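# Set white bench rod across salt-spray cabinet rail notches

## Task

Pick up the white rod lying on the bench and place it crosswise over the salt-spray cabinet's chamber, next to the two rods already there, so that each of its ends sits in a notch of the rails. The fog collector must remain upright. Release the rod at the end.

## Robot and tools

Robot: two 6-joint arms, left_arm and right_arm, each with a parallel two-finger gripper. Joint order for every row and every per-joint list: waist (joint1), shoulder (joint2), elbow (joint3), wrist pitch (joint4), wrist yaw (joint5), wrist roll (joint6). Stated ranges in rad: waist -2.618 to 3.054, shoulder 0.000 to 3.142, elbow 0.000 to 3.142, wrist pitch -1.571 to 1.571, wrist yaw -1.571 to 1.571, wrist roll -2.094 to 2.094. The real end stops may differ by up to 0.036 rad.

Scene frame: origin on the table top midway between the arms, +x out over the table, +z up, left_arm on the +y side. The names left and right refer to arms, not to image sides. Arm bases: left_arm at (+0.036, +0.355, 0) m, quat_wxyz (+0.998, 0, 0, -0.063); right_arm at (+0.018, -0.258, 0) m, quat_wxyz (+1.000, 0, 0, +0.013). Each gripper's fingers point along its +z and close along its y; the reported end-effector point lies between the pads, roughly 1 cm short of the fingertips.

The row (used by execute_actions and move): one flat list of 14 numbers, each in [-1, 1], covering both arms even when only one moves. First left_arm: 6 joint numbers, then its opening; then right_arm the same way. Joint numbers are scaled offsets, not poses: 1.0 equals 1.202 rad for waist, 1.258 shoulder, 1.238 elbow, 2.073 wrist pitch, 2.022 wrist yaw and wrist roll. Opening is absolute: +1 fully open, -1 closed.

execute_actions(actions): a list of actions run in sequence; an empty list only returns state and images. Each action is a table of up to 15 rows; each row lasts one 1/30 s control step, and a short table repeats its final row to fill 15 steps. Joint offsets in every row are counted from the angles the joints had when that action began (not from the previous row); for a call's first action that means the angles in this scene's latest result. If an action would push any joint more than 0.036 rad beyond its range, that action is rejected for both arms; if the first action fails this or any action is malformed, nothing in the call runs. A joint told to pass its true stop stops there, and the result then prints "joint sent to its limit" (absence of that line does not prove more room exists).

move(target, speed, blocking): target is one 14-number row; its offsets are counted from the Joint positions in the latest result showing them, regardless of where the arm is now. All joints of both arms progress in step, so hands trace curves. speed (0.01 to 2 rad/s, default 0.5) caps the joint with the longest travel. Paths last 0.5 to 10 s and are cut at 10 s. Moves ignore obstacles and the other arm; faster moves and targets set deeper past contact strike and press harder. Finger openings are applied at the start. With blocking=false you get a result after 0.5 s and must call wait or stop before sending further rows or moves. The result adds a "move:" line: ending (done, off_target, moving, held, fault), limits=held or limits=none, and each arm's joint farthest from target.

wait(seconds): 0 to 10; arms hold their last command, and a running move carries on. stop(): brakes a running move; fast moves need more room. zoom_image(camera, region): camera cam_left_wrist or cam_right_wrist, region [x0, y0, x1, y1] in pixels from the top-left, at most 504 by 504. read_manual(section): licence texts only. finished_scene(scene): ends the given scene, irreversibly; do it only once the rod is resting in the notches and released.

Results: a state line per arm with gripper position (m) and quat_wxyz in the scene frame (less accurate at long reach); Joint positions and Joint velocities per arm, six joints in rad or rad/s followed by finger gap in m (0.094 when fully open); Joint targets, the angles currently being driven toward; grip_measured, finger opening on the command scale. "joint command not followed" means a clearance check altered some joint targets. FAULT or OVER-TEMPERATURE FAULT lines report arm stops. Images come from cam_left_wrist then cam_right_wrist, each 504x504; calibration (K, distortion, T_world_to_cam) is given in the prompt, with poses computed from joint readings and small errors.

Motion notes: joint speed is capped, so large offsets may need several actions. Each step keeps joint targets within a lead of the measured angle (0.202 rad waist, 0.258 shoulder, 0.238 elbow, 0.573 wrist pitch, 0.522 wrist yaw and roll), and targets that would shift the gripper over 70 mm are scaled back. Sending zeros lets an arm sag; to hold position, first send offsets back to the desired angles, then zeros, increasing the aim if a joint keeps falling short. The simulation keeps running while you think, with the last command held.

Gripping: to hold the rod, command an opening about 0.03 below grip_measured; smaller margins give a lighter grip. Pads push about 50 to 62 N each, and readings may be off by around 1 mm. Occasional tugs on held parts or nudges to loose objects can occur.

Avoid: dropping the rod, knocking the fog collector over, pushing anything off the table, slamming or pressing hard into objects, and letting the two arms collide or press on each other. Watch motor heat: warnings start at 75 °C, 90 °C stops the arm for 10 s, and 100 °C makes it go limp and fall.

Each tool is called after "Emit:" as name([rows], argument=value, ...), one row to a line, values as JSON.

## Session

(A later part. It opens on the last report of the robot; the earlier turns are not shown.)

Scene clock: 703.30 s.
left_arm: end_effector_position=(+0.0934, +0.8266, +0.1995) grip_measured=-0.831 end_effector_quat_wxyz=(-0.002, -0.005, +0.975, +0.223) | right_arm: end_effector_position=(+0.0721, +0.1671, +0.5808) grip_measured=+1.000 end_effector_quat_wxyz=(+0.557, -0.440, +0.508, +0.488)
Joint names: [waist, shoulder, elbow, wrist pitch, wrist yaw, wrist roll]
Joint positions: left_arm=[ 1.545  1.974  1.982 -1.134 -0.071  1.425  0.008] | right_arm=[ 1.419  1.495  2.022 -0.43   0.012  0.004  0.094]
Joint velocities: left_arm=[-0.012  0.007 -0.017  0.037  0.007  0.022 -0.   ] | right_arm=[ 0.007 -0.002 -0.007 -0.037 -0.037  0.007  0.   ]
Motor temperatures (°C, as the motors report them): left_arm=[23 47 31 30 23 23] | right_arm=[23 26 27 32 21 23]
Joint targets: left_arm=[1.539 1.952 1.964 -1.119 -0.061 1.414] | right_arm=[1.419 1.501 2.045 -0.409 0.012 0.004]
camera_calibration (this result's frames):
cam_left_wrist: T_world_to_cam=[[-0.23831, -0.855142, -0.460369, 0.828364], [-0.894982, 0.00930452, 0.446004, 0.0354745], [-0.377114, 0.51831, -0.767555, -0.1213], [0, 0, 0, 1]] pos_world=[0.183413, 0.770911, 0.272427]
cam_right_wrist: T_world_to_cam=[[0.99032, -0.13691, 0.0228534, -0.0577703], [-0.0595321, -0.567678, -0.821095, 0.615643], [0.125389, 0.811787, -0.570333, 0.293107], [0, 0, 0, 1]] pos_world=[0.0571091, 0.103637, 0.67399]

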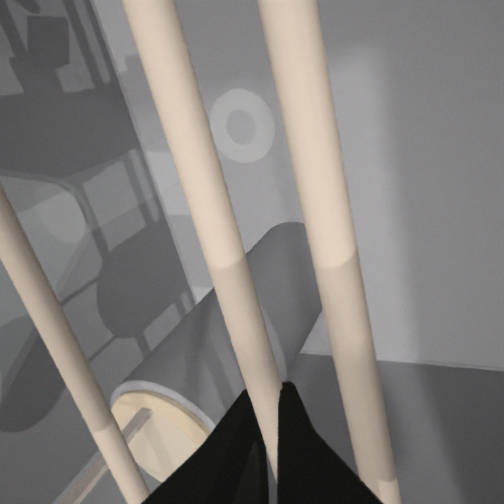

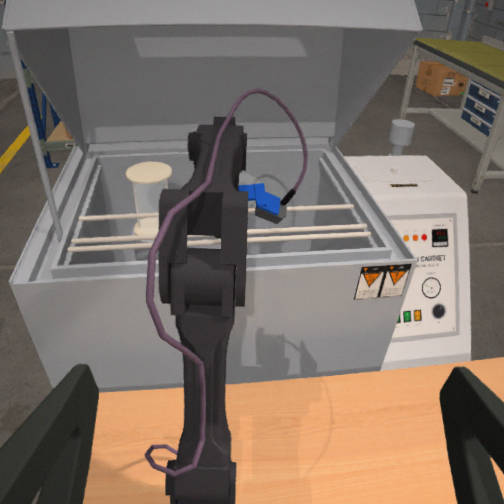

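Emit:
execute_actions([
  [[-0.003,-0.0175,-0.012,0.007,0.004,-0.005,-0.865, 0,0.005,0.0186,0.0106,0,0,1],[-0.003,-0.0175,-0.010,0.006,0.004,-0.005,-0.865, 0,0.005,0.0186,0.0106,0,0,1],[-0.002,-0.0175,-0.008,0.005,0.003,-0.004,-0.865, 0,0.005,0.0186,0.0106,0,0,1],[-0.002,-0.0175,-0.007,0.004,0.003,-0.004,-0.85, 0,0.005,0.0186,0.0106,0,0,1],[-0.002,-0.0175,-0.006,0.004,0.003,-0.004,-0.835, 0,0.005,0.0186,0.0106,0,0,1],[-0.002,-0.0175,-0.006,0.004,0.003,-0.004,-0.82, 0,0.005,0.0186,0.0106,0,0,1],[-0.002,-0.0175,-0.006,0.004,0.003,-0.004,-0.805, 0,0.005,0.0186,0.0106,0,0,1],[-0.002,-0.0175,-0.006,0.004,0.003,-0.004,-0.79, 0,0.005,0.0186,0.0106,0,0,1],[-0.002,-0.0175,-0.006,0.004,0.003,-0.004,-0.775, 0,0.005,0.0186,0.0106,0,0,1],[-0.002,-0.0175,-0.006,0.004,0.003,-0.004,-0.76, 0,0.005,0.0186,0.0106,0,0,1],[-0.002,-0.0175,-0.006,0.004,0.003,-0.004,-0.75, 0,0.005,0.0186,0.0106,0,0,1],[-0.002,-0.0175,-0.006,0.004,0.003,-0.004,-0.74, 0,0.005,0.0186,0.0106,0,0,1]],
])

Scene clock: 718.87 s.
left_arm: end_effector_position=(+0.0935, +0.8274, +0.1998) grip_measured=-0.742 end_effector_quat_wxyz=(-0.002, -0.005, +0.974, +0.225) | right_arm: end_effector_position=(+0.0721, +0.1671, +0.5808) grip_measured=+1.000 end_effector_quat_wxyz=(+0.557, -0.440, +0.508, +0.488)
Joint names: [waist, shoulder, elbow, wrist pitch, wrist yaw, wrist roll]
Joint positions: left_arm=[ 1.545  1.974  1.982 -1.13  -0.071  1.425  0.012] | right_arm=[ 1.419  1.495  2.022 -0.43   0.012  0.004  0.094]
Joint velocities: left_arm=[ 0.012  0.017  0.007  0.066 -0.051  0.022 -0.001] | right_arm=[ 0.007 -0.007 -0.002  0.051 -0.007  0.022  0.   ]
Motor temperatures (°C, as the motors report them): left_arm=[23 48 31 30 23 23] | right_arm=[23 26 27 32 21 23]
Joint targets: left_arm=[1.543 1.952 1.975 -1.125 -0.065 1.417] | right_arm=[1.419 1.501 2.045 -0.409 0.012 0.004]
camera_calibration (this result's frames):
cam_left_wrist: T_world_to_cam=[[-0.238072, -0.853575, -0.463392, 0.828496], [-0.895213, 0.00779142, 0.445571, 0.036767], [-0.376718, 0.520912, -0.765986, -0.123872], [0, 0, 0, 1]] pos_world=[0.183491, 0.771423, 0.272652]
cam_right_wrist: T_world_to_cam=[[0.99032, -0.13691, 0.0228534, -0.0577703], [-0.0595321, -0.567678, -0.821095, 0.615643], [0.125389, 0.811787, -0.570333, 0.293107], [0, 0, 0, 1]] pos_world=[0.0571091, 0.103637, 0.67399]

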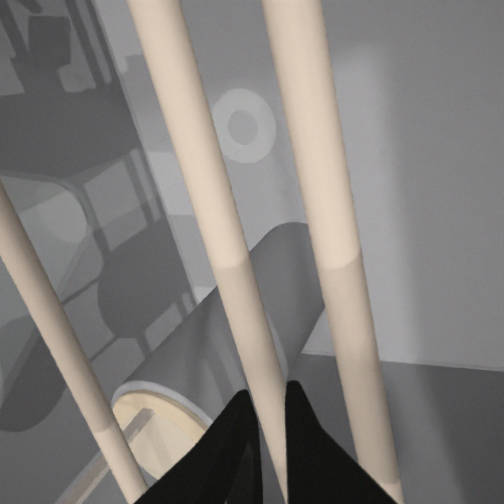

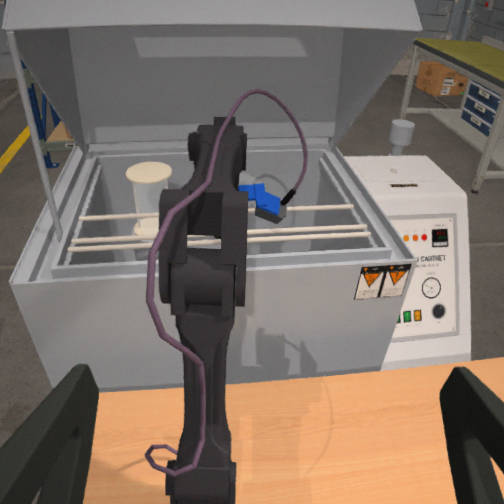

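Emit:
zoom_image(camera="cam_right_wrist", region=[50, 215, 100, 265])

Emit:
zoom_image(camera="cam_right_wrist", region=[340, 195, 390, 245])

Region (50, 215, 100, 265) of cam_right_wrist's 504x504 image, scaled by 10.080, with more detail than that image has.

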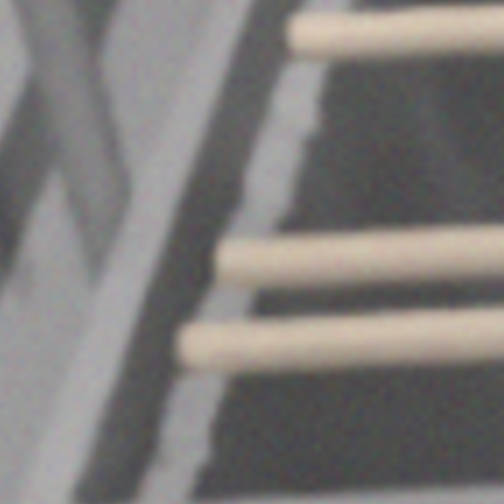

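Region (340, 195, 390, 245) of cam_right_wrist's 504x504 image, scaled by 10.080, with more detail than that image has.

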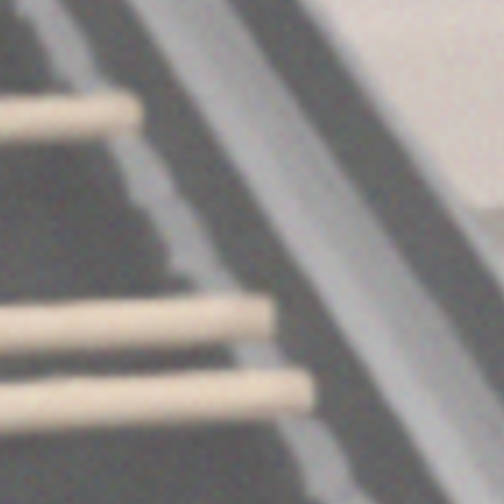

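Emit:
execute_actions([
  [[-0.002,-0.0175,-0.003,0.002,0.003,-0.004,-0.73, 0,0.005,0.0186,0.0106,0,0,1],[-0.002,-0.0175,0.0,0.0,0.003,-0.004,-0.72, 0,0.005,0.0186,0.0106,0,0,1],[-0.002,-0.0175,0.003,-0.002,0.003,-0.004,-0.71, 0,0.005,0.0186,0.0106,0,0,1],[-0.002,-0.0175,0.006,-0.003,0.003,-0.004,-0.70, 0,0.005,0.0186,0.0106,0,0,1],[-0.002,-0.0175,0.008,-0.004,0.003,-0.004,-0.70, 0,0.005,0.0186,0.0106,0,0,1]],
  [[-0.002,-0.0175,0.0136,-0.0075,0.003,-0.004,-0.70, 0,0.005,0.0186,0.0106,0,0,1],[-0.002,-0.0175,0.0176,-0.0101,0.003,-0.004,-0.70, 0,0.005,0.0186,0.0106,0,0,1],[-0.002,-0.0175,0.0215,-0.0127,0.003,-0.004,-0.70, 0,0.005,0.0186,0.0106,0,0,1],[-0.002,-0.0175,0.0254,-0.0154,0.003,-0.004,-0.70, 0,0.005,0.0186,0.0106,0,0,1],[-0.002,-0.0175,0.0293,-0.018,0.003,-0.004,-0.70, 0,0.005,0.0186,0.0106,0,0,1],[-0.002,-0.0175,0.0333,-0.0206,0.003,-0.004,-0.70, 0,0.005,0.0186,0.0106,0,0,1],[-0.002,-0.0175,0.0372,-0.0233,0.003,-0.004,-0.70, 0,0.005,0.0186,0.0106,0,0,1],[-0.002,-0.0175,0.0411,-0.0259,0.003,-0.004,-0.70, 0,0.005,0.0186,0.0106,0,0,1],[-0.002,-0.0175,0.0451,-0.0286,0.003,-0.004,-0.70, 0,0.005,0.0186,0.0106,0,0,1],[-0.002,-0.0175,0.049,-0.0312,0.003,-0.004,-0.70, 0,0.005,0.0186,0.0106,0,0,1],[-0.002,-0.0175,0.0529,-0.0338,0.003,-0.004,-0.70, 0,0.005,0.0186,0.0106,0,0,1],[-0.002,-0.0175,0.0569,-0.0365,0.003,-0.004,-0.70, 0,0.005,0.0186,0.0106,0,0,1],[-0.002,-0.0175,0.0608,-0.0391,0.003,-0.004,-0.70, 0,0.005,0.0186,0.0106,0,0,1],[-0.002,-0.0175,0.0647,-0.0417,0.003,-0.004,-0.70, 0,0.005,0.0186,0.0106,0,0,1],[-0.002,-0.0175,0.0687,-0.0444,0.003,-0.004,-0.70, 0,0.005,0.0186,0.0106,0,0,1]],
])

Emit:
wait(seconds=0.5)

Scene clock: 755.60 s.
left_arm: end_effector_position=(+0.0931, +0.8248, +0.2134) grip_measured=-0.702 end_effector_quat_wxyz=(-0.001, -0.005, +0.974, +0.227) | right_arm: end_effector_position=(+0.0721, +0.1671, +0.5809) grip_measured=+1.000 end_effector_quat_wxyz=(+0.557, -0.440, +0.508, +0.488)
Joint names: [waist, shoulder, elbow, wrist pitch, wrist yaw, wrist roll]
Joint positions: left_arm=[ 1.545  1.974  2.036 -1.179 -0.071  1.425  0.014] | right_arm=[ 1.419  1.495  2.022 -0.43   0.012  0.004  0.094]
Joint velocities: left_arm=[-0.012  0.002  0.144 -0.198 -0.037 -0.007 -0.001] | right_arm=[ 0.007 -0.002 -0.022 -0.037 -0.037  0.037  0.   ]
Motor temperatures (°C, as the motors report them): left_arm=[23 48 31 29 23 23] | right_arm=[23 26 27 32 21 23]
Joint targets: left_arm=[1.543 1.952 2.067 -1.222 -0.065 1.417] | right_arm=[1.419 1.501 2.045 -0.408 0.012 0.004]
camera_calibration (this result's frames):
cam_left_wrist: T_world_to_cam=[[-0.237751, -0.851468, -0.467414, 0.831525], [-0.895519, 0.00577626, 0.444985, 0.0322071], [-0.376191, 0.524374, -0.76388, -0.115627], [0, 0, 0, 1]] pos_world=[0.18304, 0.768463, 0.28601]
cam_right_wrist: T_world_to_cam=[[0.990319, -0.136918, 0.0228486, -0.0577682], [-0.0594931, -0.567367, -0.821313, 0.615787], [0.125416, 0.812002, -0.57002, 0.292948], [0, 0, 0, 1]] pos_world=[0.0571035, 0.103593, 0.67406]

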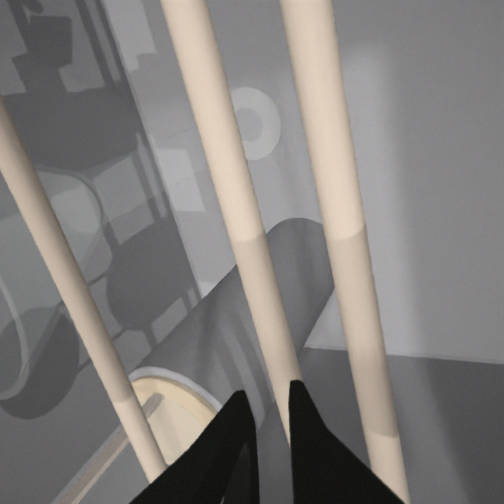

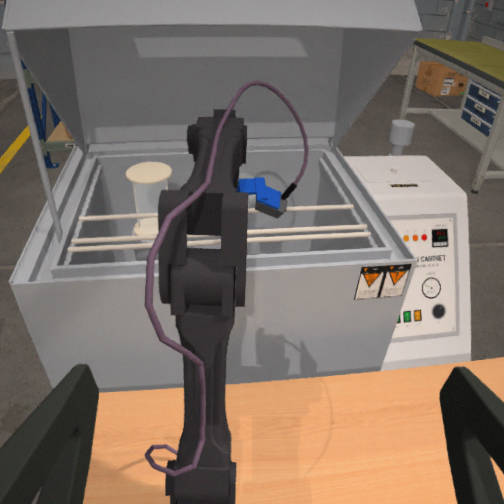

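Scene clock: 756.10 s.
left_arm: end_effector_position=(+0.0927, +0.8219, +0.2148) grip_measured=-0.702 end_effector_quat_wxyz=(-0.002, -0.005, +0.975, +0.223) | right_arm: end_effector_position=(+0.0721, +0.1671, +0.5809) grip_measured=+1.000 end_effector_quat_wxyz=(+0.557, -0.440, +0.508, +0.488)
Joint names: [waist, shoulder, elbow, wrist pitch, wrist yaw, wrist roll]
Joint positions: left_arm=[ 1.545  1.974  2.046 -1.199 -0.071  1.425  0.014] | right_arm=[ 1.419  1.495  2.022 -0.43   0.012  0.004  0.094]
Joint velocities: left_arm=[-0.017 -0.012  0.017 -0.037 -0.037 -0.007 -0.   ] | right_arm=[-0.002  0.022 -0.017  0.037  0.037 -0.007  0.   ]
Motor temperatures (°C, as the motors report them): left_arm=[23 48 31 29 23 23] | right_arm=[23 26 27 32 21 23]
Joint targets: left_arm=[1.543 1.952 2.067 -1.222 -0.065 1.417] | right_arm=[1.419 1.501 2.045 -0.408 0.012 0.004]
wait: 0.50 s; no rest
camera_calibration (this result's frames):
cam_left_wrist: T_world_to_cam=[[-0.238416, -0.855836, -0.459024, 0.831475], [-0.89488, 0.00997748, 0.446195, 0.0274569], [-0.37729, 0.517151, -0.768249, -0.106277], [0, 0, 0, 1]] pos_world=[0.18271, 0.766293, 0.287769]
cam_right_wrist: T_world_to_cam=[[0.990319, -0.136918, 0.0228486, -0.0577682], [-0.0594931, -0.567367, -0.821313, 0.615787], [0.125416, 0.812002, -0.57002, 0.292948], [0, 0, 0, 1]] pos_world=[0.0571035, 0.103593, 0.67406]

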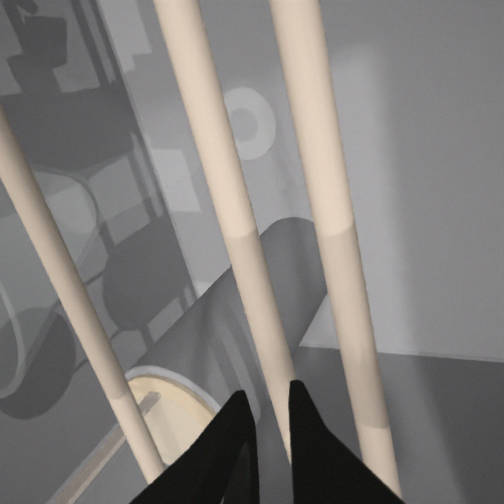

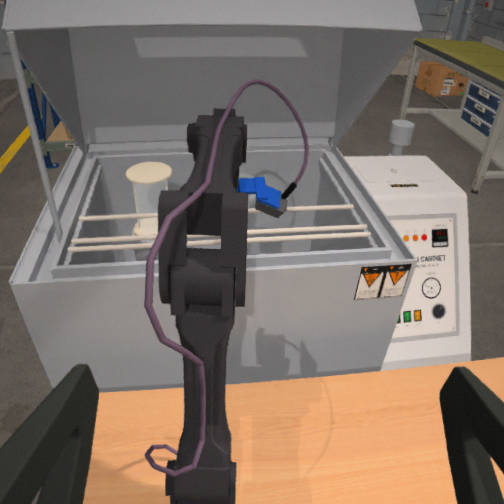

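Emit:
execute_actions(actions=[])

Scene clock: 763.90 s.
left_arm: end_effector_position=(+0.0927, +0.8217, +0.2147) grip_measured=-0.702 end_effector_quat_wxyz=(-0.002, -0.005, +0.975, +0.222) | right_arm: end_effector_position=(+0.0721, +0.1671, +0.5809) grip_measured=+1.000 end_effector_quat_wxyz=(+0.557, -0.440, +0.508, +0.488)
Joint names: [waist, shoulder, elbow, wrist pitch, wrist yaw, wrist roll]
Joint positions: left_arm=[ 1.545  1.974  2.046 -1.2   -0.071  1.425  0.014] | right_arm=[ 1.419  1.495  2.022 -0.43   0.012  0.004  0.094]
Joint velocities: left_arm=[ 0.007  0.002 -0.012 -0.081 -0.066  0.037 -0.001] | right_arm=[ 0.002 -0.002 -0.002 -0.037 -0.051 -0.007  0.   ]
Motor temperatures (°C, as the motors report them): left_arm=[23 49 32 29 23 23] | right_arm=[23 26 27 32 21 23]
Joint targets: left_arm=[1.543 1.952 2.067 -1.222 -0.065 1.417] | right_arm=[1.419 1.501 2.045 -0.408 0.012 0.004]
camera_calibration (this result's frames):
cam_left_wrist: T_world_to_cam=[[-0.238468, -0.856182, -0.458351, 0.831431], [-0.894829, 0.0103141, 0.44629, 0.02717], [-0.377378, 0.516572, -0.768596, -0.105702], [0, 0, 0, 1]] pos_world=[0.182693, 0.766179, 0.287719]
cam_right_wrist: T_world_to_cam=[[0.990319, -0.136918, 0.0228486, -0.0577682], [-0.0594931, -0.567367, -0.821313, 0.615787], [0.125416, 0.812002, -0.57002, 0.292948], [0, 0, 0, 1]] pos_world=[0.0571035, 0.103593, 0.67406]

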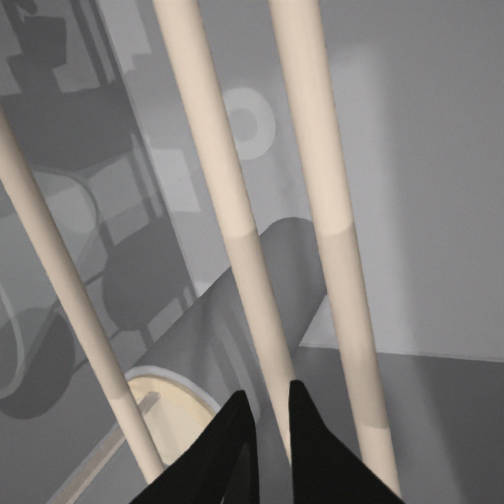

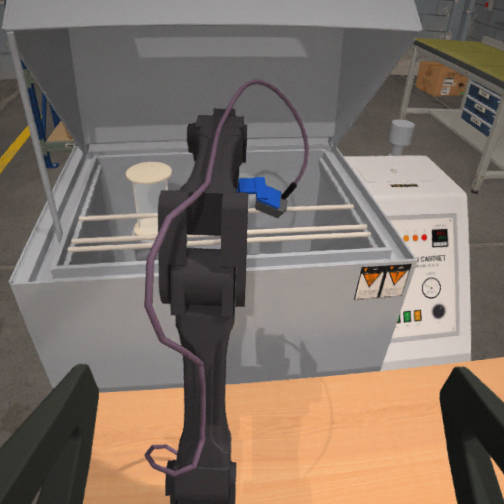

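Emit:
move(target=[-0.0017,-0.0175,0.114,-0.078,0,0,-0.70,0,0.005,0.0186,0.0106,0,0,1], speed=0.2)

Scene clock: 770.13 s.
left_arm: end_effector_position=(+0.0904, +0.8067, +0.2409) grip_measured=-0.702 end_effector_quat_wxyz=(-0.003, -0.005, +0.977, +0.213) | right_arm: end_effector_position=(+0.0721, +0.1671, +0.5809) grip_measured=+1.000 end_effector_quat_wxyz=(+0.557, -0.440, +0.508, +0.488)
Joint names: [waist, shoulder, elbow, wrist pitch, wrist yaw, wrist roll]
Joint positions: left_arm=[ 1.545  1.974  2.166 -1.338 -0.071  1.425  0.014] | right_arm=[ 1.419  1.495  2.022 -0.43   0.012  0.004  0.094]
Joint velocities: left_arm=[ 0.017  0.002  0.012  0.037 -0.022  0.095 -0.001] | right_arm=[-0.002 -0.017  0.012  0.007 -0.007 -0.007  0.   ]
Motor temperatures (°C, as the motors report them): left_arm=[23 49 33 29 23 23] | right_arm=[23 26 27 32 21 23]
Joint targets: left_arm=[1.543 1.952 2.187 -1.361 -0.071 1.425] | right_arm=[1.419 1.501 2.045 -0.408 0.012 0.004]
move: off_target (left_arm, right_arm); limits=none; left_arm: farthest joint: the shoulder, 0.023 radians from its target (0.023 radians at the start); right_arm: farthest joint: the elbow, 0.023 radians from its target (0.023 radians at the start)
camera_calibration (this result's frames):
cam_left_wrist: T_world_to_cam=[[-0.239734, -0.864499, -0.441779, 0.832877], [-0.893571, 0.0185823, 0.448538, 0.00622496], [-0.379551, 0.502291, -0.776946, -0.0648704], [0, 0, 0, 1]] pos_world=[0.18061, 0.752489, 0.314755]
cam_right_wrist: T_world_to_cam=[[0.990319, -0.136918, 0.0228486, -0.0577682], [-0.0594931, -0.567367, -0.821313, 0.615787], [0.125416, 0.812002, -0.57002, 0.292948], [0, 0, 0, 1]] pos_world=[0.0571035, 0.103593, 0.67406]

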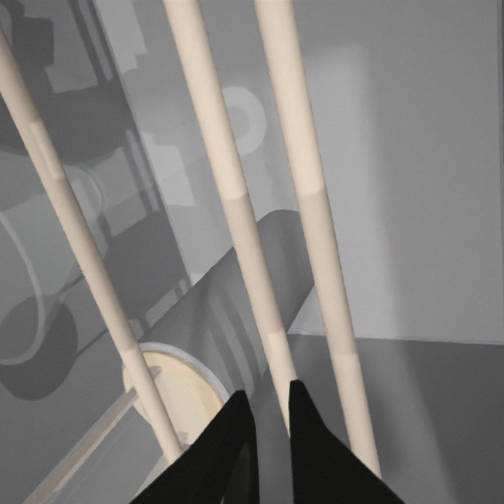

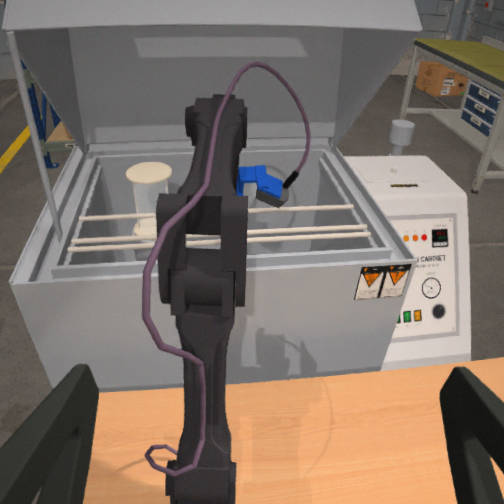

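Emit:
zoom_image(camera="cam_right_wrist", region=[50,195,130,275])

Emit:
zoom_image(camera="cam_right_wrist", region=[320,185,400,265])

Region (50, 195, 130, 275) of cam_right_wrist's 504x504 image, scaled by 6.300, with more detail than that image has.

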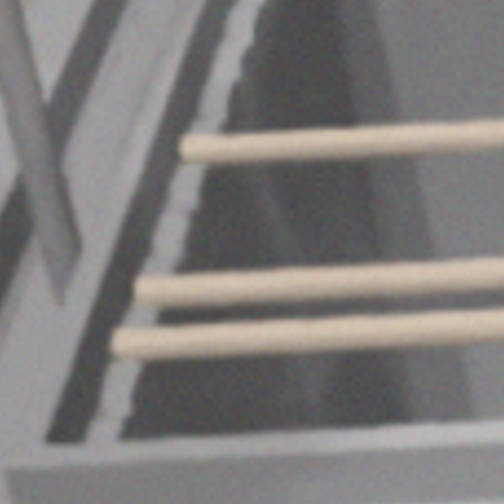

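Region (320, 185, 400, 265) of cam_right_wrist's 504x504 image, scaled by 6.300, with more detail than that image has.

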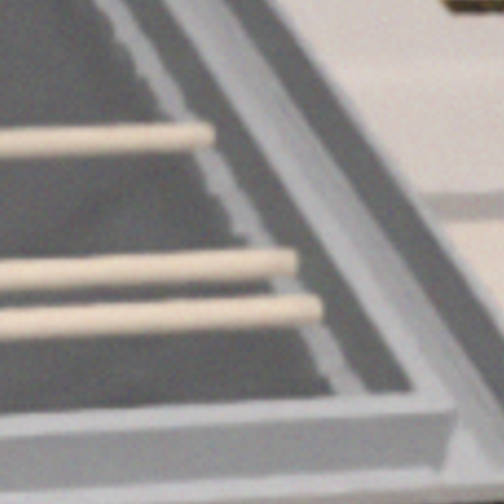

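Emit:
finished_scene(scene=2)

The scene is finished: the task was done.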